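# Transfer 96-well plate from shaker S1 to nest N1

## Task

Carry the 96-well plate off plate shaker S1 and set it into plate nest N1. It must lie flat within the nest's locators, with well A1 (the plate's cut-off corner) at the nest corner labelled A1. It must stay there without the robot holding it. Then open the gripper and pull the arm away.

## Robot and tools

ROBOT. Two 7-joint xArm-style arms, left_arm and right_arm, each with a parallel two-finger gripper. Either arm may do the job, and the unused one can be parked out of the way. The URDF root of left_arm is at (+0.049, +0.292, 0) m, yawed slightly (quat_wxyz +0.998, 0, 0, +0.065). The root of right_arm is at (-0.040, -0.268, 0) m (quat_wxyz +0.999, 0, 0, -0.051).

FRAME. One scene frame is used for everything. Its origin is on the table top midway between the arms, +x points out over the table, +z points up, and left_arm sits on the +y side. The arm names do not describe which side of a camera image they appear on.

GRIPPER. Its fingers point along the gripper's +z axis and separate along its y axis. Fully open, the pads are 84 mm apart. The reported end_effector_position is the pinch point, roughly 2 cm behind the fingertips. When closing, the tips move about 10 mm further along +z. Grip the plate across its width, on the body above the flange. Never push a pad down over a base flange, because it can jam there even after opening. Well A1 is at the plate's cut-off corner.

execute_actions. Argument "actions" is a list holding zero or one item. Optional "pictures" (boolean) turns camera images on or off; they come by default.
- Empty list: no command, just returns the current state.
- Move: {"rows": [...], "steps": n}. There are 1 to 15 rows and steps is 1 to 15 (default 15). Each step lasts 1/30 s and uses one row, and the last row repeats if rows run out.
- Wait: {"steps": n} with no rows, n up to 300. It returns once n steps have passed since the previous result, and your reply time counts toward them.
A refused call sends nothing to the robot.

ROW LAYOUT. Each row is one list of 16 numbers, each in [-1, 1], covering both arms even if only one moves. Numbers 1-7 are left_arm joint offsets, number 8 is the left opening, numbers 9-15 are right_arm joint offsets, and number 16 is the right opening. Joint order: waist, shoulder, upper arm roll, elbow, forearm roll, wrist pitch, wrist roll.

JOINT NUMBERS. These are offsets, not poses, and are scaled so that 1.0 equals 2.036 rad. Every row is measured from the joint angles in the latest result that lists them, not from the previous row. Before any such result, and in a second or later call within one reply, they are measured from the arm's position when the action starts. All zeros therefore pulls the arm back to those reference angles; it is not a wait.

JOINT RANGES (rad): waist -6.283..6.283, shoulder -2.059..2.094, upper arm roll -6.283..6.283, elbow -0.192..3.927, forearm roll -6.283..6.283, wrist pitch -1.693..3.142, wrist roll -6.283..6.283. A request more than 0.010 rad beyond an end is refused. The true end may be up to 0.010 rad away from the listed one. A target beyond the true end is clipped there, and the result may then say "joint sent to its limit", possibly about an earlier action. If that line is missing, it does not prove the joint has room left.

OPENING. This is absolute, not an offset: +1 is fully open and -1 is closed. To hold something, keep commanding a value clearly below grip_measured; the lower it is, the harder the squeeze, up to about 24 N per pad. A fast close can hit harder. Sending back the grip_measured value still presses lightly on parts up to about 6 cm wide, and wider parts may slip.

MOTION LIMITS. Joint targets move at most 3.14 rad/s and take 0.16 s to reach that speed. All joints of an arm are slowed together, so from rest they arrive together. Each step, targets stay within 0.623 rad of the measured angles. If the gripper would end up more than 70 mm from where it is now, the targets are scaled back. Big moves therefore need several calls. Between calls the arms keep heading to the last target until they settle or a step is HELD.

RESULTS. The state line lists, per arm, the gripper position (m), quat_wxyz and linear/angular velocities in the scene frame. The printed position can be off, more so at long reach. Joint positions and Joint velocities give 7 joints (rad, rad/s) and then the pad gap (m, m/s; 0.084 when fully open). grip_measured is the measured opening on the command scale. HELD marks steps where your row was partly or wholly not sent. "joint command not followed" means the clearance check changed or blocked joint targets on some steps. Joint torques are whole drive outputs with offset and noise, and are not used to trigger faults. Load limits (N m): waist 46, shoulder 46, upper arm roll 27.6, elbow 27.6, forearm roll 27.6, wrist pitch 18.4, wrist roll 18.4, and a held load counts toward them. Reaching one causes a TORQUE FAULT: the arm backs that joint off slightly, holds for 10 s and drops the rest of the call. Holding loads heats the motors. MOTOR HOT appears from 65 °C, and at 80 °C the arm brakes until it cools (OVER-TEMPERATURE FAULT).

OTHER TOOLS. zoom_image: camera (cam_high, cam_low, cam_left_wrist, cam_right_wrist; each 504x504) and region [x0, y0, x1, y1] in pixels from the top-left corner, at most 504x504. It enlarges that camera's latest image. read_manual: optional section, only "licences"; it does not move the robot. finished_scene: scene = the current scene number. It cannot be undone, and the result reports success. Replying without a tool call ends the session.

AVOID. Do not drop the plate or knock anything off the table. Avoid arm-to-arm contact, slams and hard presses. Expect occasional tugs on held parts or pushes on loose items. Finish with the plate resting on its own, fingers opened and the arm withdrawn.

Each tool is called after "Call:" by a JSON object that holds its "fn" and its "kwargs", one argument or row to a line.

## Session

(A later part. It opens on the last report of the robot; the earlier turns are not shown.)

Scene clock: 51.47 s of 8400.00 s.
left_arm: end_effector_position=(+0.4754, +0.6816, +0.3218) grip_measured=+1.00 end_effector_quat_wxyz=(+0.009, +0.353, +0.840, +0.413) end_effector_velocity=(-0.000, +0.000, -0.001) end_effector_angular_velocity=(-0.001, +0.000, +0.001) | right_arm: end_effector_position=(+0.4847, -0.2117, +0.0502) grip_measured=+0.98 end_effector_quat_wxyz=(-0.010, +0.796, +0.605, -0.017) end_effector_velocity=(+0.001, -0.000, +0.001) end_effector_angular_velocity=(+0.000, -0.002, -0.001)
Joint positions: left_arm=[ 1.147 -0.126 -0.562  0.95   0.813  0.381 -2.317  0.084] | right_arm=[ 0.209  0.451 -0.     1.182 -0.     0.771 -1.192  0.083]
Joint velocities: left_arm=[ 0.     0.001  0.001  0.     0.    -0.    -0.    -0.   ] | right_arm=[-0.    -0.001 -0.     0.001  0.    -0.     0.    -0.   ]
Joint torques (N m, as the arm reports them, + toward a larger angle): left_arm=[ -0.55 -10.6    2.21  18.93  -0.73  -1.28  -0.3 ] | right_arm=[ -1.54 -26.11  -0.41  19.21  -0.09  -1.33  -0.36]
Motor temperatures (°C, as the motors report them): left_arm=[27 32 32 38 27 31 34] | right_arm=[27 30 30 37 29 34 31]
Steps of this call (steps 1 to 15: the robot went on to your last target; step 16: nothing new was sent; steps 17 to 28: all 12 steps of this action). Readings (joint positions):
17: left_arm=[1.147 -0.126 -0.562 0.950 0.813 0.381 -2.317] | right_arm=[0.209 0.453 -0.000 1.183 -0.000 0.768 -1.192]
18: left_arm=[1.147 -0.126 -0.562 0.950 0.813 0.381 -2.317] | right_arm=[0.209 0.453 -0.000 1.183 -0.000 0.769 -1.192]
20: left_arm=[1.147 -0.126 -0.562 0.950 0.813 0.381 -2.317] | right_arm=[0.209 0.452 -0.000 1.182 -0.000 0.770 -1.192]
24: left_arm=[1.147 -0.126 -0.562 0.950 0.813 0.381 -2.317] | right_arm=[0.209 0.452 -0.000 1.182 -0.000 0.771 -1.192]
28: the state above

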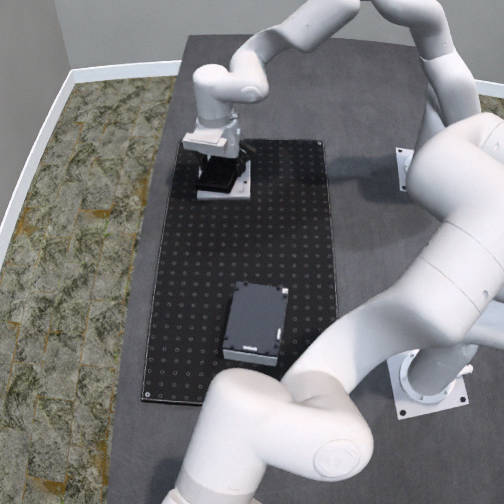

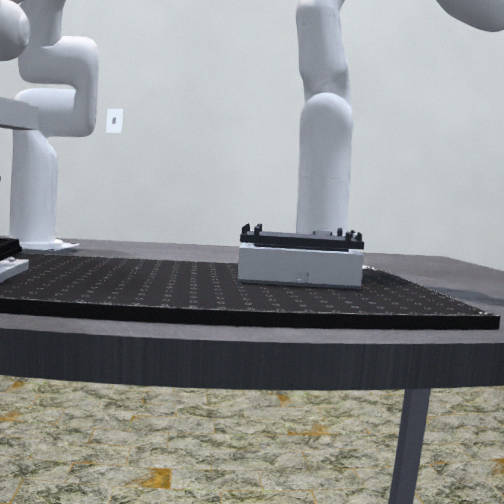

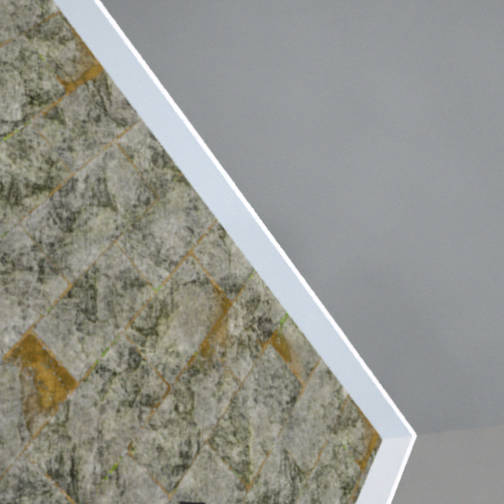

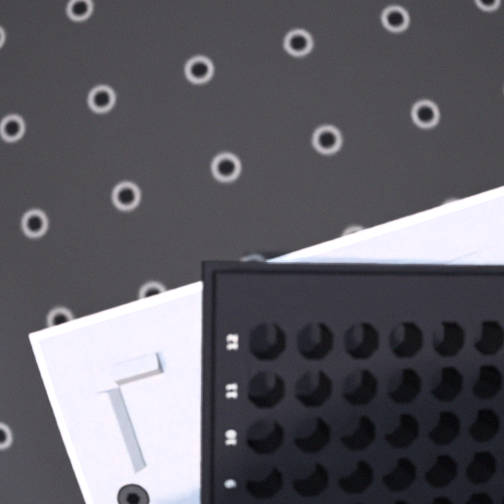

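Call:
{"fn": "execute_actions", "kwargs": {
  "actions": [
    {"rows": [[0,0,0,0,0,0,0,1, 0,0,0,0,0,0,0,-1],[0,0,0,0,0,0,0,1, 0,0,0,0,0,0,0,-1],[0,0,0,0,0,0,0,1, 0,0,0,0,0,0,0,-1],[0,0,0,0,0,0,0,1, 0,-0.0025,0,0.0007,0,0.0032,0,-1],[0,0,0,0,0,0,0,1, 0,-0.005,0,0.0014,0,0.0064,0,-1],[0,0,0,0,0,0,0,1, 0,-0.0075,0,0.0021,0,0.0096,0,-1],[0,0,0,0,0,0,0,1, 0,-0.01,0,0.0028,0,0.0128,0,-1],[0,0,0,0,0,0,0,1, 0,-0.0125,0,0.0035,0,0.016,0,-1],[0,0,0,0,0,0,0,1, 0,-0.015,0,0.0042,0,0.0192,0,-1],[0,0,0,0,0,0,0,1, 0,-0.0175,0,0.0049,0,0.0224,0,-1],[0,0,0,0,0,0,0,1, 0,-0.02,0,0.0056,0,0.0256,0,-1],[0,0,0,0,0,0,0,1, 0,-0.0225,0,0.0063,0,0.0288,0,-1]], "steps": 15}
  ],
  "pictures": false
}}

Call:
{"fn": "execute_actions", "kwargs": {
  "actions": [
    {"steps": 8}
  ]
}}

Scene clock: 53.07 s of 8400.00 s.
left_arm: end_effector_position=(+0.4754, +0.6816, +0.3218) grip_measured=+1.00 end_effector_quat_wxyz=(+0.009, +0.353, +0.840, +0.413) end_effector_velocity=(-0.000, +0.000, +0.000) end_effector_angular_velocity=(-0.000, -0.001, +0.001) | right_arm: end_effector_position=(+0.4857, -0.2116, +0.0745) grip_measured=+0.98 end_effector_quat_wxyz=(-0.009, +0.796, +0.605, -0.016) end_effector_velocity=(+0.004, -0.001, +0.034) end_effector_angular_velocity=(+0.002, -0.014, -0.002)
Joint positions: left_arm=[ 1.147 -0.126 -0.562  0.95   0.813  0.381 -2.317  0.084] | right_arm=[ 0.209  0.407 -0.     1.195 -0.     0.825 -1.192  0.083]
Joint velocities: left_arm=[ 0.     0.     0.001  0.    -0.    -0.    -0.001  0.   ] | right_arm=[-0.002 -0.058 -0.     0.021  0.     0.065 -0.    -0.   ]
Joint torques (N m, as the arm reports them, + toward a larger angle): left_arm=[ -0.86 -10.95   2.16  19.08  -0.8   -1.39  -0.14] | right_arm=[ -0.38 -23.58   0.    17.81  -0.67  -1.22  -0.45]
Motor temperatures (°C, as the motors report them): left_arm=[27 32 32 38 27 31 34] | right_arm=[27 30 30 37 29 34 31]
Steps of this call (steps 1 to 15: the robot went on to your last target; steps 16 to 33: nothing new was sent; steps 34 to 48: all 15 steps of this action). Readings (joint positions):
34: left_arm=[1.147 -0.126 -0.562 0.950 0.813 0.381 -2.317] | right_arm=[0.209 0.450 -0.000 1.183 -0.000 0.770 -1.192]
35: left_arm=[1.147 -0.126 -0.562 0.950 0.813 0.381 -2.317] | right_arm=[0.209 0.451 -0.000 1.183 -0.000 0.770 -1.192]
37: left_arm=[1.147 -0.126 -0.562 0.950 0.813 0.381 -2.317] | right_arm=[0.209 0.451 -0.000 1.183 -0.000 0.771 -1.192]
41: left_arm=[1.147 -0.126 -0.562 0.950 0.813 0.381 -2.317] | right_arm=[0.209 0.440 -0.000 1.185 -0.000 0.787 -1.192]
48: the state above

Scene clock: 53.33 s of 8400.00 s.
left_arm: end_effector_position=(+0.4754, +0.6816, +0.3218) grip_measured=+1.00 end_effector_quat_wxyz=(+0.009, +0.353, +0.840, +0.413) end_effector_velocity=(+0.000, -0.000, -0.000) end_effector_angular_velocity=(+0.000, +0.000, -0.001) | right_arm: end_effector_position=(+0.4846, -0.2117, +0.0747) grip_measured=+0.98 end_effector_quat_wxyz=(-0.010, +0.796, +0.605, -0.018) end_effector_velocity=(+0.002, -0.000, +0.003) end_effector_angular_velocity=(+0.001, -0.007, -0.001)
Joint positions: left_arm=[ 1.147 -0.126 -0.562  0.95   0.813  0.381 -2.317  0.084] | right_arm=[ 0.209  0.406 -0.     1.195 -0.     0.83  -1.192  0.083]
Joint velocities: left_arm=[ 0.    -0.    -0.001 -0.     0.    -0.    -0.     0.   ] | right_arm=[-0.    -0.003 -0.     0.004  0.     0.    -0.     0.   ]
Joint torques (N m, as the arm reports them, + toward a larger angle): left_arm=[ -0.46 -10.31   2.39  19.28  -0.83  -1.5   -0.18] | right_arm=[ -2.4  -25.61  -0.3   20.61  -0.13  -1.46  -0.63]
Motor temperatures (°C, as the motors report them): left_arm=[27 32 32 38 27 31 34] | right_arm=[27 30 30 37 29 34 31]
Steps of this call (steps 1 to 8: the robot went on to your last target). Readings (joint positions):
1: left_arm=[1.147 -0.126 -0.562 0.950 0.813 0.381 -2.317] | right_arm=[0.209 0.406 -0.000 1.196 -0.000 0.827 -1.192]
2: left_arm=[1.147 -0.126 -0.562 0.950 0.813 0.381 -2.317] | right_arm=[0.209 0.406 -0.000 1.196 -0.000 0.828 -1.192]
4: left_arm=[1.147 -0.126 -0.562 0.950 0.813 0.381 -2.317] | right_arm=[0.209 0.406 -0.000 1.195 -0.000 0.829 -1.192]
8: the state above

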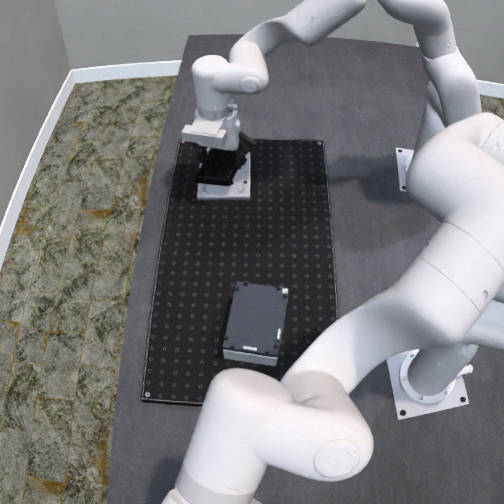

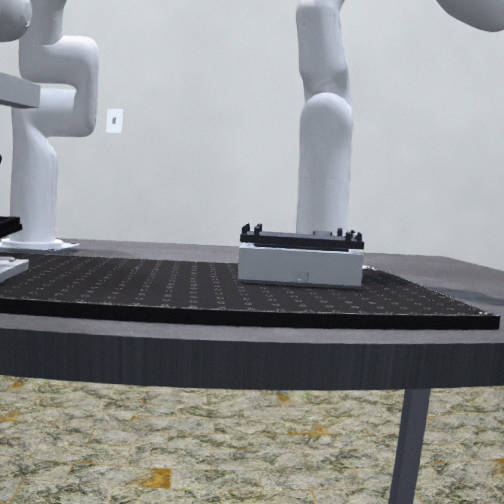

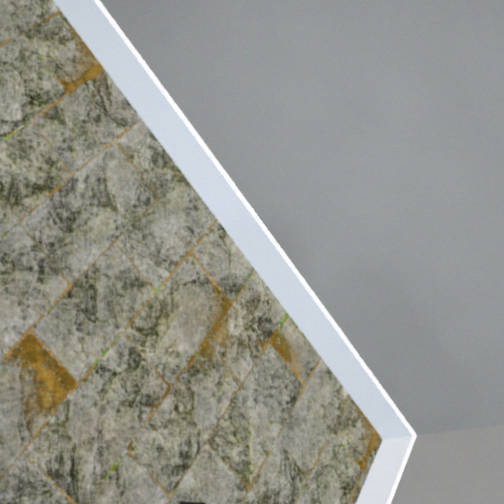

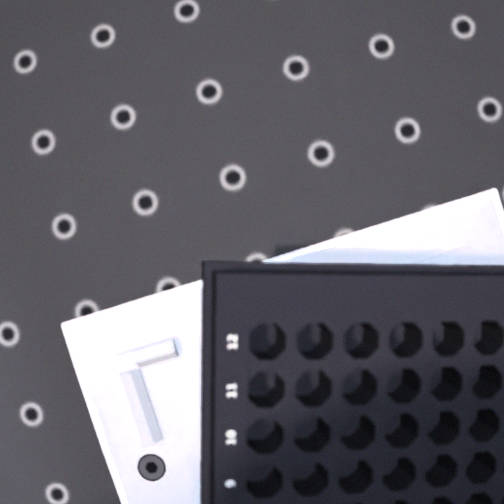

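Call:
{"fn": "execute_actions", "kwargs": {
  "actions": [
    {"rows": [[0,0,0,0,0,0,0,1, 0.154,0.0088,0,-0.0404,0,-0.1431,-0.186,-1]], "steps": 15}
  ],
  "pictures": false
}}

Call:
{"fn": "execute_actions", "kwargs": {
  "actions": [
    {"steps": 12}
  ]
}}

Scene clock: 55.57 s of 8400.00 s.
left_arm: end_effector_position=(+0.4754, +0.6816, +0.3218) grip_measured=+1.00 end_effector_quat_wxyz=(+0.009, +0.353, +0.840, +0.413) end_effector_velocity=(+0.000, -0.000, +0.000) end_effector_angular_velocity=(-0.000, -0.000, +0.001) | right_arm: end_effector_position=(+0.4681, -0.0380, +0.0594) grip_measured=+0.98 end_effector_quat_wxyz=(+0.038, +0.545, +0.836, +0.061) end_effector_velocity=(+0.014, +0.005, +0.003) end_effector_angular_velocity=(-0.009, -0.095, +0.142)
Joint positions: left_arm=[ 1.147 -0.126 -0.562  0.95   0.813  0.381 -2.317  0.084] | right_arm=[ 0.52   0.424  0.007  1.114 -0.     0.545 -1.562  0.083]
Joint velocities: left_arm=[-0.    -0.    -0.    -0.    -0.     0.    -0.001  0.   ] | right_arm=[ 0.072 -0.    -0.07  -0.023  0.002 -0.106 -0.137  0.   ]
Joint torques (N m, as the arm reports them, + toward a larger angle): left_arm=[ -0.44 -10.99   2.15  19.03  -0.66  -1.31  -0.19] | right_arm=[ -9.21 -26.28  -5.86  20.52  -0.62  -1.84  -0.09]
Motor temperatures (°C, as the motors report them): left_arm=[27 32 32 38 27 31 34] | right_arm=[27 30 30 37 29 34 31]
Steps of this call (steps 1 to 15: the robot went on to your last target; steps 16 to 52: nothing new was sent; steps 53 to 67: all 15 steps of this action). Readings (joint positions):
53: left_arm=[1.147 -0.126 -0.562 0.950 0.813 0.381 -2.317] | right_arm=[0.210 0.406 -0.000 1.195 -0.000 0.829 -1.193]
54: left_arm=[1.147 -0.126 -0.562 0.950 0.813 0.381 -2.317] | right_arm=[0.215 0.406 -0.002 1.194 -0.000 0.822 -1.201]
56: left_arm=[1.147 -0.126 -0.562 0.950 0.813 0.381 -2.317] | right_arm=[0.257 0.408 -0.011 1.182 -0.000 0.778 -1.258]
60: left_arm=[1.147 -0.126 -0.562 0.950 0.813 0.381 -2.317] | right_arm=[0.380 0.416 0.003 1.151 -0.000 0.672 -1.397]
67: the state above

Scene clock: 55.97 s of 8400.00 s.
left_arm: end_effector_position=(+0.4754, +0.6816, +0.3218) grip_measured=+1.00 end_effector_quat_wxyz=(+0.009, +0.353, +0.840, +0.413) end_effector_velocity=(+0.000, +0.000, -0.000) end_effector_angular_velocity=(-0.000, -0.001, +0.000) | right_arm: end_effector_position=(+0.4705, -0.0403, +0.0600) grip_measured=+0.98 end_effector_quat_wxyz=(+0.041, +0.543, +0.837, +0.063) end_effector_velocity=(-0.000, +0.001, -0.000) end_effector_angular_velocity=(+0.000, -0.001, +0.002)
Joint positions: left_arm=[ 1.147 -0.126 -0.562  0.95   0.813  0.381 -2.317  0.084] | right_arm=[ 0.522  0.424 -0.     1.113 -0.     0.538 -1.57   0.083]
Joint velocities: left_arm=[-0.     0.     0.    -0.     0.    -0.    -0.001 -0.   ] | right_arm=[ 0.002  0.    -0.     0.     0.001 -0.001 -0.001 -0.   ]
Joint torques (N m, as the arm reports them, + toward a larger angle): left_arm=[ -0.39 -10.68   2.22  19.41  -0.97  -1.51  -0.17] | right_arm=[ -1.67 -27.1   -0.56  19.73  -0.83  -1.67  -0.49]
Motor temperatures (°C, as the motors report them): left_arm=[27 32 32 38 27 31 34] | right_arm=[27 30 30 37 29 34 31]
Steps of this call (steps 1 to 12: the robot went on to your last target). Readings (joint positions):
1: left_arm=[1.147 -0.126 -0.562 0.950 0.813 0.381 -2.317] | right_arm=[0.521 0.424 0.004 1.113 -0.000 0.542 -1.565]
2: left_arm=[1.147 -0.126 -0.562 0.950 0.813 0.381 -2.317] | right_arm=[0.521 0.424 0.000 1.113 -0.000 0.541 -1.567]
4: left_arm=[1.147 -0.126 -0.562 0.950 0.813 0.381 -2.317] | right_arm=[0.520 0.424 -0.004 1.113 -0.000 0.539 -1.569]
8: left_arm=[1.147 -0.126 -0.562 0.950 0.813 0.381 -2.317] | right_arm=[0.521 0.424 -0.002 1.113 -0.000 0.539 -1.570]
12: the state above

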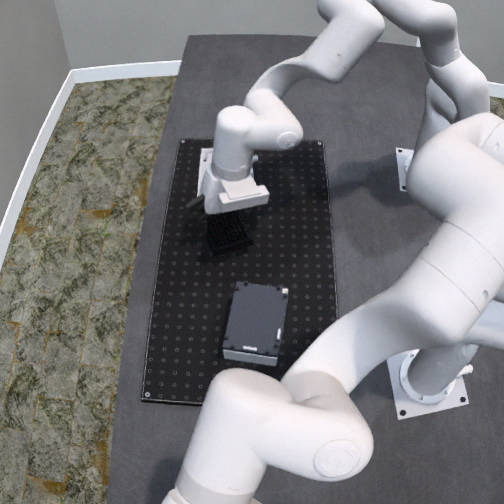

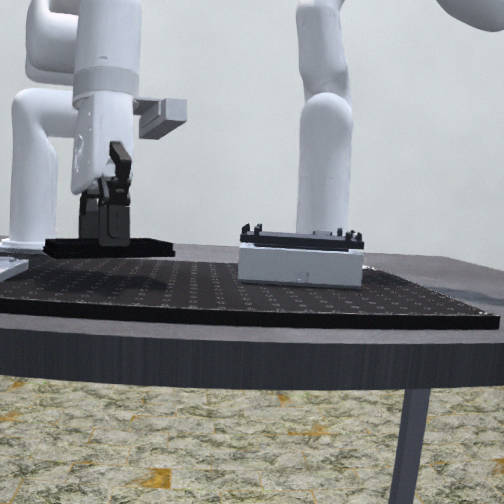

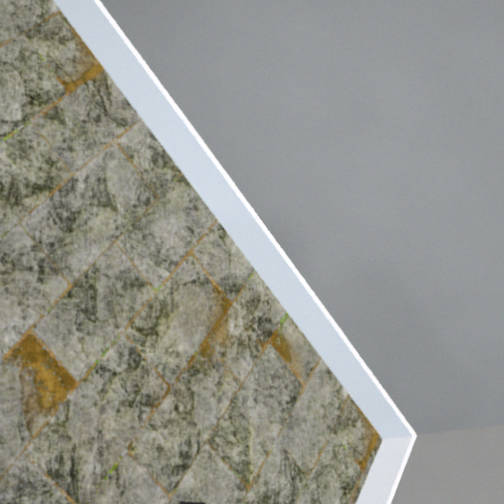

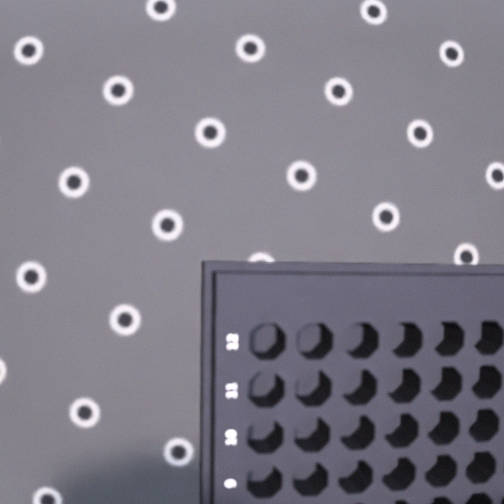

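Call:
{"fn": "execute_actions", "kwargs": {
  "actions": [
    {"rows": [[0,0,0,0,0,0,0,1, 0,0.0021,0,-0.0002,0,-0.0023,0,-1],[0,0,0,0,0,0,0,1, 0,0.0042,0,-0.0004,0,-0.0045,0,-1],[0,0,0,0,0,0,0,1, 0,0.0063,0,-0.0006,0,-0.0068,0,-1],[0,0,0,0,0,0,0,1, 0,0.0084,0,-0.0008,0,-0.009,0,-1],[0,0,0,0,0,0,0,1, 0,0.0105,0,-0.001,0,-0.0113,0,-1],[0,0,0,0,0,0,0,1, 0,0.0125,0,-0.0012,0,-0.0135,0,-1],[0,0,0,0,0,0,0,1, 0,0.0146,0,-0.0014,0,-0.0158,0,-1],[0,0,0,0,0,0,0,1, 0,0.0167,0,-0.0016,0,-0.018,0,-1],[0,0,0,0,0,0,0,1, 0,0.0188,0,-0.0018,0,-0.0203,0,-1],[0,0,0,0,0,0,0,1, 0,0.0209,0,-0.002,0,-0.0225,0,-1]], "steps": 15}
  ]
}}

Scene clock: 57.23 s of 8400.00 s.
left_arm: end_effector_position=(+0.4754, +0.6816, +0.3218) grip_measured=+1.00 end_effector_quat_wxyz=(+0.009, +0.353, +0.840, +0.413) end_effector_velocity=(-0.000, +0.000, +0.000) end_effector_angular_velocity=(+0.001, +0.001, -0.000) | right_arm: end_effector_position=(+0.4699, -0.0405, +0.0397) grip_measured=+0.98 end_effector_quat_wxyz=(+0.040, +0.543, +0.837, +0.062) end_effector_velocity=(+0.006, +0.003, +0.002) end_effector_angular_velocity=(+0.009, -0.019, +0.000)
Joint positions: left_arm=[ 1.147 -0.126 -0.562  0.95   0.813  0.381 -2.317  0.084] | right_arm=[ 0.522  0.466 -0.     1.108 -0.     0.494 -1.57   0.083]
Joint velocities: left_arm=[ 0.    -0.001  0.     0.    -0.     0.     0.001  0.   ] | right_arm=[ 0.001  0.004 -0.     0.007  0.    -0.018 -0.     0.   ]
Joint torques (N m, as the arm reports them, + toward a larger angle): left_arm=[ -0.33 -10.68   2.06  19.04  -0.92  -1.23  -0.27] | right_arm=[ -2.37 -26.99  -0.5   19.61  -0.15  -1.97  -0.14]
Motor temperatures (°C, as the motors report them): left_arm=[27 32 32 38 27 31 34] | right_arm=[27 30 30 37 29 34 31]
Steps of this call (steps 1 to 15: the robot went on to your last target; steps 16 to 23: nothing new was sent; steps 24 to 38: all 15 steps of this action). Readings (joint positions):
24: left_arm=[1.147 -0.126 -0.562 0.950 0.813 0.381 -2.317] | right_arm=[0.523 0.424 -0.000 1.113 -0.000 0.538 -1.570]
25: left_arm=[1.147 -0.126 -0.562 0.950 0.813 0.381 -2.317] | right_arm=[0.523 0.425 -0.000 1.113 -0.000 0.536 -1.570]
27: left_arm=[1.147 -0.126 -0.562 0.950 0.813 0.381 -2.317] | right_arm=[0.522 0.430 -0.000 1.113 -0.000 0.530 -1.570]
31: left_arm=[1.147 -0.126 -0.562 0.950 0.813 0.381 -2.317] | right_arm=[0.522 0.447 -0.000 1.110 -0.000 0.514 -1.570]
38: the state above

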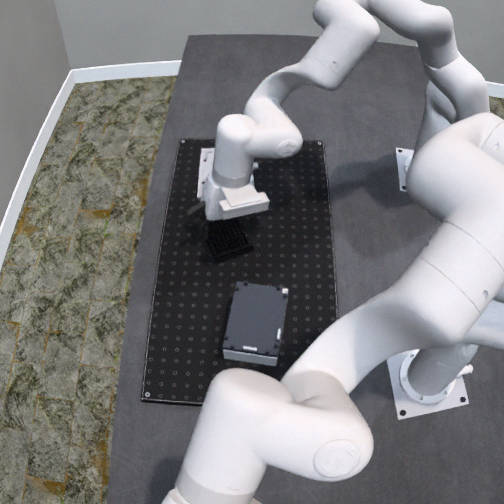

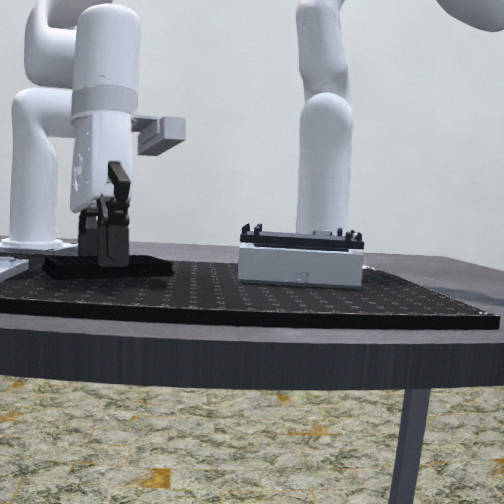

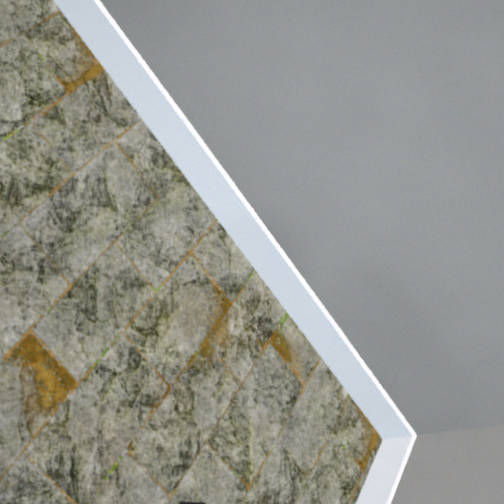

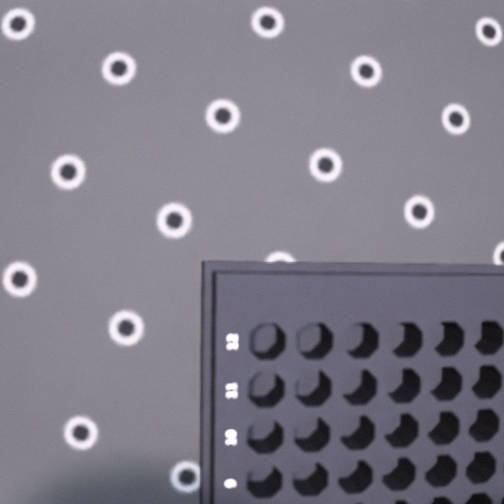

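Call:
{"fn": "execute_actions", "kwargs": {
  "actions": [
    {"rows": [[0,0,0,0,0,0,0,1, 0,0.002,0,-0.0002,0,-0.0026,0,-1],[0,0,0,0,0,0,0,1, 0,0.002,0,-0.0002,0,-0.0026,0,-1],[0,0,0,0,0,0,0,1, 0,0.002,0,-0.0002,0,-0.0026,0,-1],[0,0,0,0,0,0,0,1, 0,0.002,0,-0.0002,0,-0.0026,0,-1],[0,0,0,0,0,0,0,1, 0,0.002,0,-0.0002,0,-0.0026,0,-1],[0,0,0,0,0,0,0,1, 0,0.002,0,-0.0002,0,-0.0026,0,-1],[0,0,0,0,0,0,0,1, 0,0.002,0,-0.0002,0,-0.0026,0,1]], "steps": 15}
  ]
}}

Scene clock: 58.40 s of 8400.00 s.
left_arm: end_effector_position=(+0.4754, +0.6816, +0.3218) grip_measured=+1.00 end_effector_quat_wxyz=(+0.009, +0.353, +0.840, +0.413) end_effector_velocity=(-0.000, +0.000, -0.000) end_effector_angular_velocity=(-0.001, -0.000, +0.000) | right_arm: end_effector_position=(+0.4701, -0.0405, +0.0379) grip_measured=+1.00 end_effector_quat_wxyz=(+0.041, +0.543, +0.837, +0.062) end_effector_velocity=(-0.000, -0.000, -0.000) end_effector_angular_velocity=(-0.001, +0.001, -0.000)
Joint positions: left_arm=[ 1.147 -0.126 -0.562  0.95   0.813  0.381 -2.317  0.084] | right_arm=[ 0.522  0.47  -0.     1.108 -0.     0.488 -1.57   0.084]
Joint velocities: left_arm=[-0.     0.001  0.    -0.    -0.    -0.    -0.    -0.   ] | right_arm=[-0.     0.001 -0.    -0.    -0.     0.     0.     0.   ]
Joint torques (N m, as the arm reports them, + toward a larger angle): left_arm=[ -0.39 -10.77   2.47  19.01  -0.79  -1.27  -0.09] | right_arm=[ -1.87 -26.88  -0.7   18.63  -0.11  -1.98  -0.63]
Motor temperatures (°C, as the motors report them): left_arm=[27 32 32 38 27 31 34] | right_arm=[27 30 30 37 29 34 31]
Steps of this call (steps 1 to 15: the robot went on to your last target; steps 16 to 20: nothing new was sent; steps 21 to 35: all 15 steps of this action). Readings (joint positions):
21: left_arm=[1.147 -0.126 -0.562 0.950 0.813 0.381 -2.317] | right_arm=[0.522 0.467 -0.000 1.109 -0.000 0.492 -1.570]
22: left_arm=[1.147 -0.126 -0.562 0.950 0.813 0.381 -2.317] | right_arm=[0.522 0.467 -0.000 1.109 -0.000 0.491 -1.570]
24: left_arm=[1.147 -0.126 -0.562 0.950 0.813 0.381 -2.317] | right_arm=[0.522 0.469 -0.000 1.108 -0.000 0.489 -1.570]
28: left_arm=[1.147 -0.126 -0.562 0.950 0.813 0.381 -2.317] | right_arm=[0.522 0.470 -0.000 1.108 -0.000 0.489 -1.570]
35: the state above

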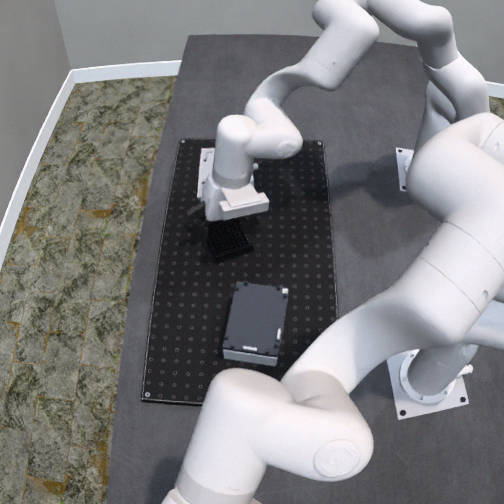

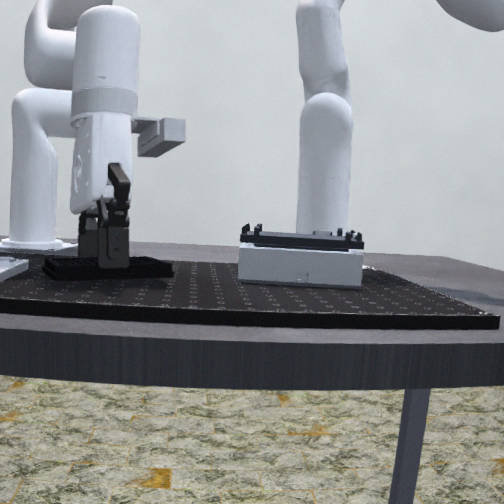

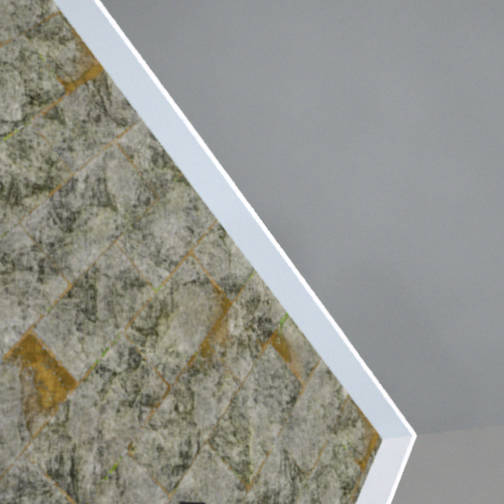

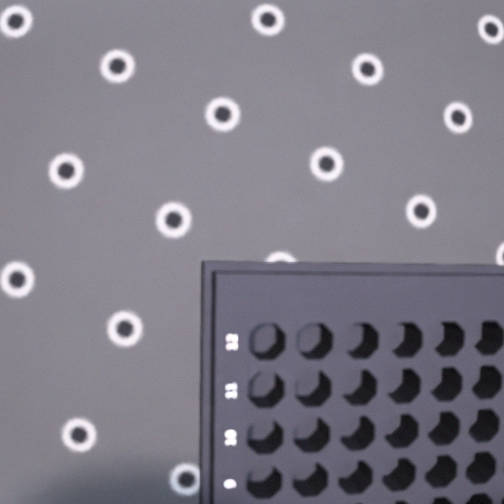

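Call:
{"fn": "execute_actions", "kwargs": {
  "actions": [
    {"rows": [[0,0,0,0,0,0,0,1, 0,-0.0027,0,-0.0004,0,0.0023,0,1],[0,0,0,0,0,0,0,1, 0,-0.0053,0,-0.0008,0,0.0045,0,1],[0,0,0,0,0,0,0,1, 0,-0.008,0,-0.0012,0,0.0068,0,1],[0,0,0,0,0,0,0,1, 0,-0.0107,0,-0.0016,0,0.0091,0,1],[0,0,0,0,0,0,0,1, 0,-0.0134,0,-0.002,0,0.0114,0,1],[0,0,0,0,0,0,0,1, 0,-0.016,0,-0.0024,0,0.0136,0,1],[0,0,0,0,0,0,0,1, 0,-0.0187,0,-0.0028,0,0.0159,0,1],[0,0,0,0,0,0,0,1, 0,-0.0214,0,-0.0032,0,0.0182,0,1],[0,0,0,0,0,0,0,1, 0,-0.024,0,-0.0036,0,0.0204,0,1],[0,0,0,0,0,0,0,1, 0,-0.0267,0,-0.004,0,0.0227,0,1]], "steps": 15}
  ]
}}

Scene clock: 59.87 s of 8400.00 s.
left_arm: end_effector_position=(+0.4754, +0.6816, +0.3218) grip_measured=+1.00 end_effector_quat_wxyz=(+0.009, +0.353, +0.840, +0.413) end_effector_velocity=(+0.000, -0.000, +0.001) end_effector_angular_velocity=(+0.001, -0.001, +0.000) | right_arm: end_effector_position=(+0.4679, -0.0414, +0.0600) grip_measured=+1.00 end_effector_quat_wxyz=(+0.041, +0.543, +0.837, +0.063) end_effector_velocity=(-0.007, -0.004, -0.003) end_effector_angular_velocity=(-0.009, +0.021, -0.001)
Joint positions: left_arm=[ 1.147 -0.126 -0.562  0.95   0.813  0.381 -2.317  0.084] | right_arm=[ 0.522  0.416 -0.     1.1   -0.     0.533 -1.57   0.084]
Joint velocities: left_arm=[-0.    -0.002 -0.001  0.     0.     0.    -0.001 -0.   ] | right_arm=[-0.001 -0.007  0.    -0.011  0.     0.018  0.     0.   ]
Joint torques (N m, as the arm reports them, + toward a larger angle): left_arm=[ -0.58 -10.42   2.12  19.    -0.82  -1.31  -0.16] | right_arm=[ -2.   -25.62  -0.45  19.05  -0.76  -2.21  -0.5 ]
Motor temperatures (°C, as the motors report them): left_arm=[27 32 32 38 27 31 34] | right_arm=[27 30 30 37 29 34 31]
Steps of this call (steps 1 to 15: the robot went on to your last target; steps 16 to 29: nothing new was sent; steps 30 to 44: all 15 steps of this action). Readings (joint positions):
30: left_arm=[1.147 -0.126 -0.562 0.950 0.813 0.381 -2.317] | right_arm=[0.522 0.470 -0.000 1.108 -0.000 0.489 -1.570]
31: left_arm=[1.147 -0.126 -0.562 0.950 0.813 0.381 -2.317] | right_arm=[0.522 0.469 -0.000 1.107 -0.000 0.490 -1.570]
33: left_arm=[1.147 -0.126 -0.562 0.950 0.813 0.381 -2.317] | right_arm=[0.522 0.462 -0.000 1.106 -0.000 0.496 -1.570]
37: left_arm=[1.147 -0.126 -0.562 0.950 0.813 0.381 -2.317] | right_arm=[0.522 0.441 -0.000 1.104 -0.000 0.513 -1.570]
44: the state above

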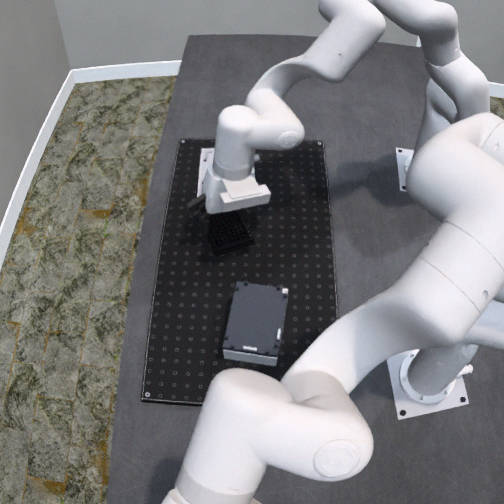

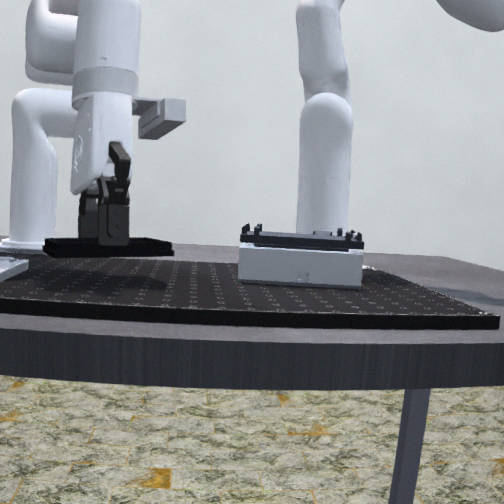

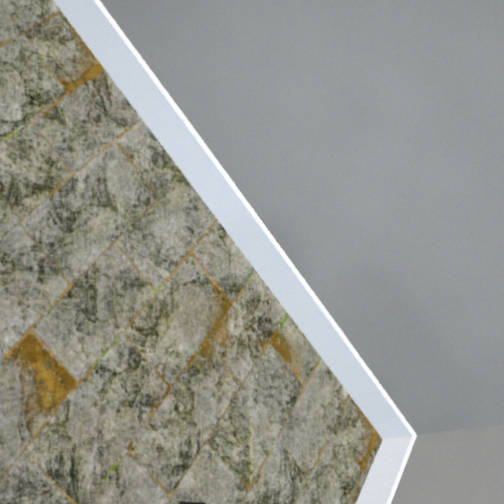

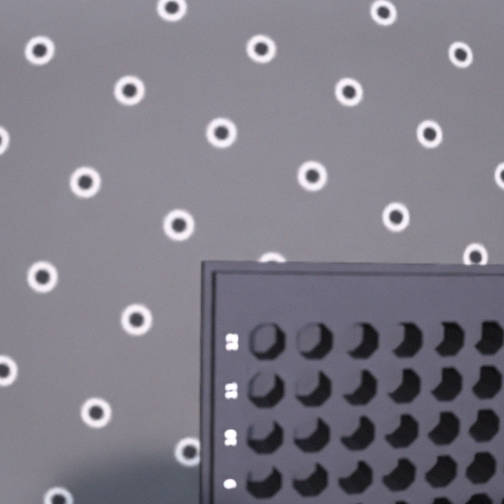

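Call:
{"fn": "execute_actions", "kwargs": {
  "actions": [
    {"rows": [[0,0,0,0,0,0,0,1, 0,0.0027,0,0.0004,0,-0.0022,0,1],[0,0,0,0,0,0,0,1, 0,0.0053,0,0.0008,0,-0.0044,0,1],[0,0,0,0,0,0,0,1, 0,0.008,0,0.0012,0,-0.0066,0,1],[0,0,0,0,0,0,0,1, 0,0.0106,0,0.0016,0,-0.0088,0,1],[0,0,0,0,0,0,0,1, 0,0.0133,0,0.002,0,-0.011,0,1],[0,0,0,0,0,0,0,1, 0,0.0159,0,0.0024,0,-0.0133,0,1],[0,0,0,0,0,0,0,1, 0,0.0186,0,0.0027,0,-0.0155,0,1],[0,0,0,0,0,0,0,1, 0,0.0212,0,0.0031,0,-0.0177,0,1],[0,0,0,0,0,0,0,1, 0,0.0239,0,0.0035,0,-0.0199,0,1],[0,0,0,0,0,0,0,1, 0,0.0265,0,0.0039,0,-0.0221,0,1]], "steps": 15}
  ],
  "pictures": false
}}

Call:
{"fn": "execute_actions", "kwargs": {
  "actions": [
    {"steps": 6}
  ],
  "pictures": false
}}

Call:
{"fn": "execute_actions", "kwargs": {
  "actions": [
    {"rows": [[0,0,0,0,0,0,0,1, 0,0.003,0,0.0085,0,0.0129,0,1],[0,0,0,0,0,0,0,1, 0,0.0059,0,0.017,0,0.0259,0,1],[0,0,0,0,0,0,0,1, 0,0.0089,0,0.0256,0,0.0388,0,1],[0,0,0,0,0,0,0,1, 0,0.0118,0,0.0341,0,0.0517,0,1],[0,0,0,0,0,0,0,1, 0,0.0148,0,0.0426,0,0.0647,0,1],[0,0,0,0,0,0,0,1, 0,0.0178,0,0.0511,0,0.0776,0,1],[0,0,0,0,0,0,0,1, 0,0.0207,0,0.0596,0,0.0905,0,1],[0,0,0,0,0,0,0,1, 0,0.0237,0,0.0682,0,0.1034,0,1],[0,0,0,0,0,0,0,1, 0,0.0266,0,0.0767,0,0.1164,0,1],[0,0,0,0,0,0,0,1, 0,0.0296,0,0.0852,0,0.1293,0,1]], "steps": 15}
  ],
  "pictures": false
}}

Call:
{"fn": "execute_actions", "kwargs": {
  "actions": [
    {"steps": 8}
  ]
}}

Scene clock: 62.73 s of 8400.00 s.
left_arm: end_effector_position=(+0.4754, +0.6816, +0.3218) grip_measured=+1.00 end_effector_quat_wxyz=(+0.009, +0.353, +0.840, +0.413) end_effector_velocity=(+0.000, -0.000, -0.000) end_effector_angular_velocity=(-0.000, +0.001, -0.001) | right_arm: end_effector_position=(+0.4698, -0.0406, +0.0379) grip_measured=+1.00 end_effector_quat_wxyz=(+0.040, +0.543, +0.837, +0.062) end_effector_velocity=(+0.008, +0.002, +0.003) end_effector_angular_velocity=(+0.009, -0.021, -0.002)
Joint positions: left_arm=[ 1.147 -0.126 -0.562  0.95   0.813  0.381 -2.317  0.084] | right_arm=[ 0.522  0.47  -0.     1.108 -0.     0.49  -1.57   0.084]
Joint velocities: left_arm=[ 0.     0.001 -0.001 -0.     0.     0.     0.    -0.   ] | right_arm=[-0.002  0.006 -0.     0.011 -0.    -0.018  0.     0.   ]
Joint torques (N m, as the arm reports them, + toward a larger angle): left_arm=[ -0.31 -11.12   2.09  19.    -0.93  -1.19  -0.17] | right_arm=[ -1.58 -26.11  -0.42  19.61  -0.32  -1.71  -0.29]
Motor temperatures (°C, as the motors report them): left_arm=[27 32 32 38 27 31 34] | right_arm=[27 30 30 37 29 34 31]
Steps of this call (steps 1 to 15: the robot went on to your last target; steps 16 to 71: nothing new was sent; steps 72 to 86: all 15 steps of this action). Readings (joint positions):
72: left_arm=[1.147 -0.126 -0.562 0.950 0.813 0.381 -2.317] | right_arm=[0.522 0.416 -0.000 1.100 -0.000 0.534 -1.570]
73: left_arm=[1.147 -0.126 -0.562 0.950 0.813 0.381 -2.317] | right_arm=[0.522 0.417 -0.000 1.100 -0.000 0.533 -1.570]
75: left_arm=[1.147 -0.126 -0.562 0.950 0.813 0.381 -2.317] | right_arm=[0.522 0.424 -0.000 1.102 -0.000 0.526 -1.570]
79: left_arm=[1.147 -0.126 -0.562 0.950 0.813 0.381 -2.317] | right_arm=[0.522 0.445 -0.000 1.104 -0.000 0.510 -1.570]
86: the state above

Scene clock: 62.93 s of 8400.00 s.
left_arm: end_effector_position=(+0.4754, +0.6816, +0.3218) grip_measured=+1.00 end_effector_quat_wxyz=(+0.009, +0.353, +0.840, +0.413) end_effector_velocity=(-0.000, +0.000, +0.001) end_effector_angular_velocity=(+0.002, -0.001, +0.001) | right_arm: end_effector_position=(+0.4705, -0.0403, +0.0385) grip_measured=+1.00 end_effector_quat_wxyz=(+0.041, +0.543, +0.837, +0.063) end_effector_velocity=(-0.002, +0.000, -0.002) end_effector_angular_velocity=(-0.002, +0.004, +0.002)
Joint positions: left_arm=[ 1.147 -0.126 -0.562  0.95   0.813  0.381 -2.317  0.084] | right_arm=[ 0.522  0.47  -0.     1.109 -0.     0.488 -1.57   0.084]
Joint velocities: left_arm=[-0.    -0.002  0.001  0.    -0.     0.     0.     0.   ] | right_arm=[ 0.002  0.003 -0.    -0.002  0.     0.    -0.     0.   ]
Joint torques (N m, as the arm reports them, + toward a larger angle): left_arm=[ -0.77 -10.41   2.28  18.96  -0.98  -1.4   -0.14] | right_arm=[ -0.77 -26.72  -0.37  19.49  -0.22  -1.83  -0.41]
Motor temperatures (°C, as the motors report them): left_arm=[27 32 32 38 27 31 34] | right_arm=[27 30 30 37 29 34 31]
Steps of this call (steps 1 to 6: the robot went on to your last target). Readings (joint positions):
1: left_arm=[1.147 -0.126 -0.562 0.950 0.813 0.381 -2.317] | right_arm=[0.522 0.470 -0.000 1.108 -0.000 0.489 -1.570]
2: left_arm=[1.147 -0.126 -0.562 0.950 0.813 0.381 -2.317] | right_arm=[0.522 0.470 -0.000 1.108 -0.000 0.489 -1.570]
4: left_arm=[1.147 -0.126 -0.562 0.950 0.813 0.381 -2.317] | right_arm=[0.522 0.470 -0.000 1.109 -0.000 0.489 -1.570]
6: the state above

Scene clock: 63.43 s of 8400.00 s.
left_arm: end_effector_position=(+0.4754, +0.6816, +0.3218) grip_measured=+1.00 end_effector_quat_wxyz=(+0.009, +0.353, +0.840, +0.413) end_effector_velocity=(-0.000, +0.000, +0.000) end_effector_angular_velocity=(+0.000, +0.001, +0.001) | right_arm: end_effector_position=(+0.4722, -0.0395, +0.0447) grip_measured=+1.00 end_effector_quat_wxyz=(+0.002, +0.544, +0.839, +0.002) end_effector_velocity=(-0.007, -0.002, +0.000) end_effector_angular_velocity=(-0.032, +0.073, +0.000)
Joint positions: left_arm=[ 1.147 -0.126 -0.562  0.95   0.813  0.381 -2.317  0.084] | right_arm=[ 0.522  0.528 -0.     1.278 -0.     0.744 -1.57   0.084]
Joint velocities: left_arm=[-0.    -0.     0.001  0.     0.     0.001  0.001 -0.   ] | right_arm=[ 0.001  0.024 -0.     0.062  0.001  0.118 -0.     0.   ]
Joint torques (N m, as the arm reports them, + toward a larger angle): left_arm=[ -0.79 -10.82   2.32  18.98  -0.62  -1.27  -0.16] | right_arm=[ -1.39 -28.78   0.14  18.89  -0.99  -1.57  -0.41]
Motor temperatures (°C, as the motors report them): left_arm=[27 32 32 38 27 31 34] | right_arm=[27 30 30 37 29 34 31]
Steps of this call (steps 1 to 15: all 15 steps of this action). Readings (joint positions):
1: left_arm=[1.147 -0.126 -0.562 0.950 0.813 0.381 -2.317] | right_arm=[0.522 0.470 -0.000 1.109 -0.000 0.489 -1.570]
2: left_arm=[1.147 -0.126 -0.562 0.950 0.813 0.381 -2.317] | right_arm=[0.522 0.471 -0.000 1.112 -0.000 0.496 -1.570]
4: left_arm=[1.147 -0.126 -0.562 0.950 0.813 0.381 -2.317] | right_arm=[0.522 0.478 -0.000 1.132 -0.000 0.525 -1.570]
8: left_arm=[1.147 -0.126 -0.562 0.950 0.813 0.381 -2.317] | right_arm=[0.522 0.499 -0.000 1.194 -0.000 0.617 -1.570]
15: the state above

Scene clock: 63.70 s of 8400.00 s.
left_arm: end_effector_position=(+0.4754, +0.6816, +0.3218) grip_measured=+1.00 end_effector_quat_wxyz=(+0.009, +0.353, +0.840, +0.413) end_effector_velocity=(-0.000, +0.000, -0.000) end_effector_angular_velocity=(-0.000, -0.001, +0.001) | right_arm: end_effector_position=(+0.4717, -0.0398, +0.0445) grip_measured=+1.00 end_effector_quat_wxyz=(+0.000, +0.544, +0.839, -0.000) end_effector_velocity=(+0.001, +0.002, +0.001) end_effector_angular_velocity=(+0.001, -0.002, +0.002)
Joint positions: left_arm=[ 1.147 -0.126 -0.562  0.95   0.813  0.381 -2.317  0.084] | right_arm=[ 0.522  0.53  -0.     1.282 -0.     0.751 -1.57   0.084]
Joint velocities: left_arm=[-0.     0.     0.001  0.    -0.    -0.001 -0.     0.   ] | right_arm=[ 0.002 -0.     0.     0.004  0.001  0.002 -0.     0.   ]
Joint torques (N m, as the arm reports them, + toward a larger angle): left_arm=[ -0.31 -10.77   2.01  18.87  -0.78  -1.47  -0.44] | right_arm=[ -1.47 -27.59  -0.44  20.38  -0.35  -1.5   -0.11]
Motor temperatures (°C, as the motors report them): left_arm=[27 32 32 38 27 31 34] | right_arm=[27 30 30 37 29 34 31]
Steps of this call (steps 1 to 8: the robot went on to your last target). Readings (joint positions):
1: left_arm=[1.147 -0.126 -0.562 0.950 0.813 0.381 -2.317] | right_arm=[0.522 0.529 -0.000 1.280 -0.000 0.747 -1.570]
2: left_arm=[1.147 -0.126 -0.562 0.950 0.813 0.381 -2.317] | right_arm=[0.522 0.529 -0.000 1.280 -0.000 0.749 -1.570]
4: left_arm=[1.147 -0.126 -0.562 0.950 0.813 0.381 -2.317] | right_arm=[0.522 0.530 -0.000 1.281 -0.000 0.751 -1.570]
8: the state above

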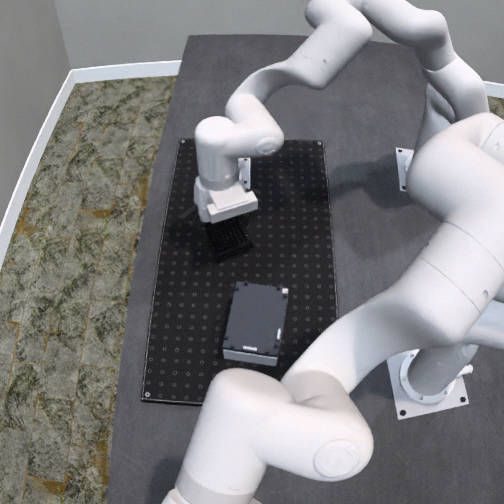

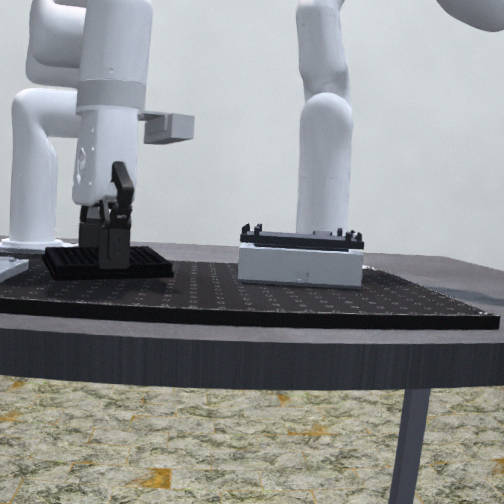

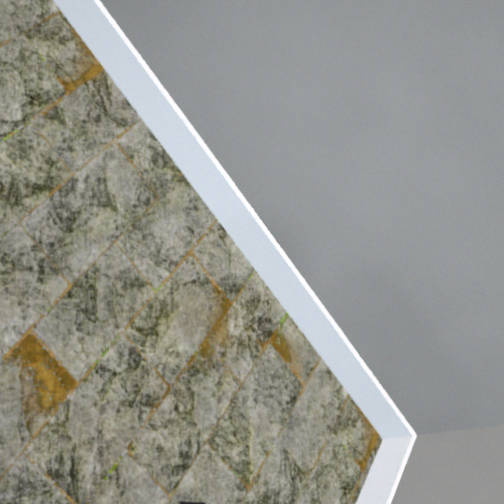

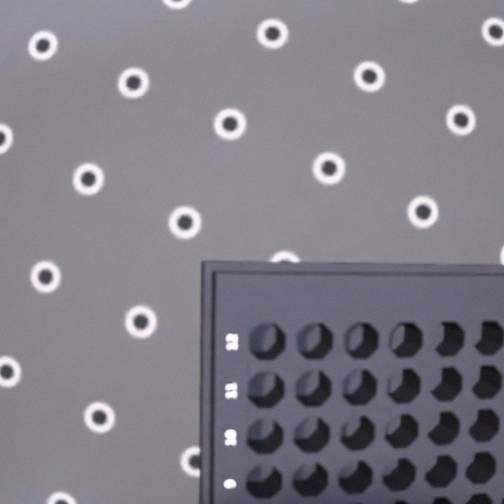

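Call:
{"fn": "execute_actions", "kwargs": {
  "actions": [
    {"rows": [[0,0,0,0,0,0,0,1, 0,0.0009,0,-0.0002,0,-0.0011,0,1],[0,0,0,0,0,0,0,1, 0,0.0019,0,-0.0004,0,-0.0023,0,1],[0,0,0,0,0,0,0,1, 0,0.0028,0,-0.0006,0,-0.0034,0,1],[0,0,0,0,0,0,0,1, 0,0.0038,0,-0.0008,0,-0.0045,0,1],[0,0,0,0,0,0,0,1, 0,0.0047,0,-0.001,0,-0.0056,0,1],[0,0,0,0,0,0,0,1, 0,0.0056,0,-0.0012,0,-0.0068,0,1],[0,0,0,0,0,0,0,1, 0,0.0066,0,-0.0014,0,-0.0079,0,1],[0,0,0,0,0,0,0,1, 0,0.0075,0,-0.0016,0,-0.009,0,1]], "steps": 15}
  ]
}}

Scene clock: 65.23 s of 8400.00 s.
left_arm: end_effector_position=(+0.4754, +0.6816, +0.3218) grip_measured=+1.00 end_effector_quat_wxyz=(+0.009, +0.353, +0.840, +0.413) end_effector_velocity=(+0.000, -0.000, -0.001) end_effector_angular_velocity=(-0.002, -0.000, -0.000) | right_arm: end_effector_position=(+0.4716, -0.0398, +0.0365) grip_measured=+1.00 end_effector_quat_wxyz=(+0.000, +0.544, +0.839, +0.000) end_effector_velocity=(-0.000, +0.001, -0.001) end_effector_angular_velocity=(+0.001, -0.000, +0.001)
Joint positions: left_arm=[ 1.147 -0.126 -0.562  0.95   0.813  0.381 -2.317  0.084] | right_arm=[ 0.522  0.545 -0.     1.279 -0.     0.733 -1.57   0.084]
Joint velocities: left_arm=[ 0.     0.001 -0.001  0.    -0.     0.    -0.001 -0.   ] | right_arm=[ 0.001  0.002  0.001 -0.001  0.    -0.003  0.     0.   ]
Joint torques (N m, as the arm reports them, + toward a larger angle): left_arm=[ -0.57 -10.57   2.27  18.77  -0.88  -1.3   -0.22] | right_arm=[ -1.18 -28.43  -0.81  19.6   -0.08  -1.71   0.02]
Motor temperatures (°C, as the motors report them): left_arm=[27 32 32 38 27 31 34] | right_arm=[27 30 30 37 29 34 31]
Steps of this call (steps 1 to 15: the robot went on to your last target; steps 16 to 31: nothing new was sent; steps 32 to 46: all 15 steps of this action). Readings (joint positions):
32: left_arm=[1.147 -0.126 -0.562 0.950 0.813 0.381 -2.317] | right_arm=[0.522 0.530 -0.000 1.282 -0.000 0.752 -1.570]
33: left_arm=[1.147 -0.126 -0.562 0.950 0.813 0.381 -2.317] | right_arm=[0.522 0.530 -0.000 1.282 -0.000 0.751 -1.570]
35: left_arm=[1.147 -0.126 -0.562 0.950 0.813 0.381 -2.317] | right_arm=[0.522 0.533 -0.000 1.281 -0.000 0.747 -1.570]
39: left_arm=[1.147 -0.126 -0.562 0.950 0.813 0.381 -2.317] | right_arm=[0.522 0.540 -0.000 1.279 -0.000 0.739 -1.570]
46: the state above

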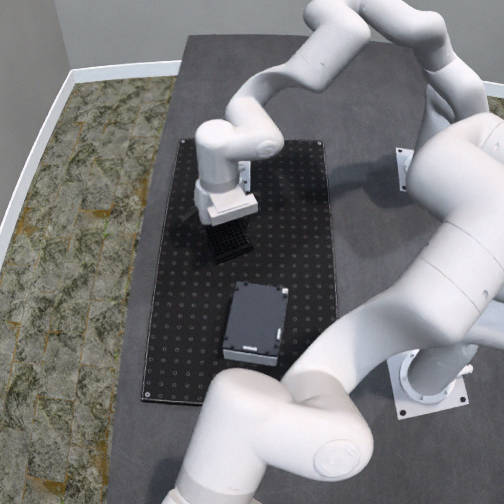

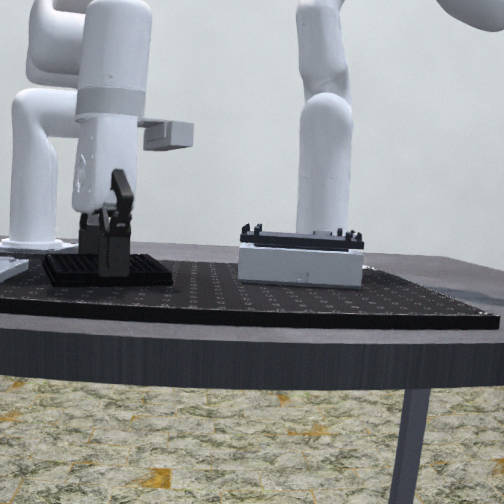

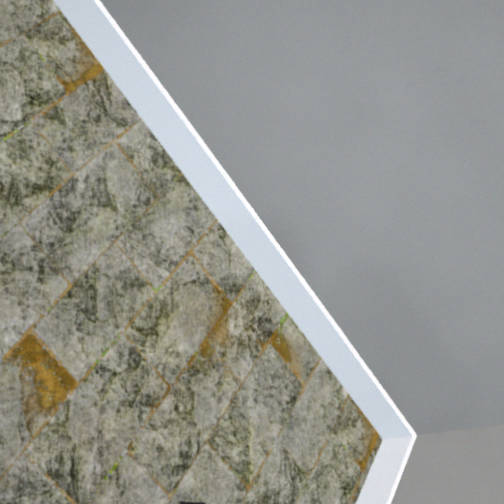

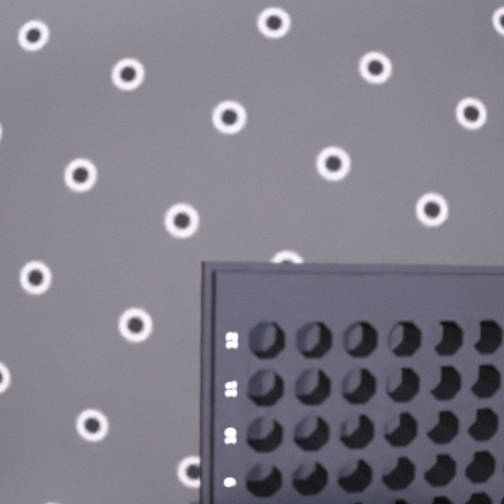

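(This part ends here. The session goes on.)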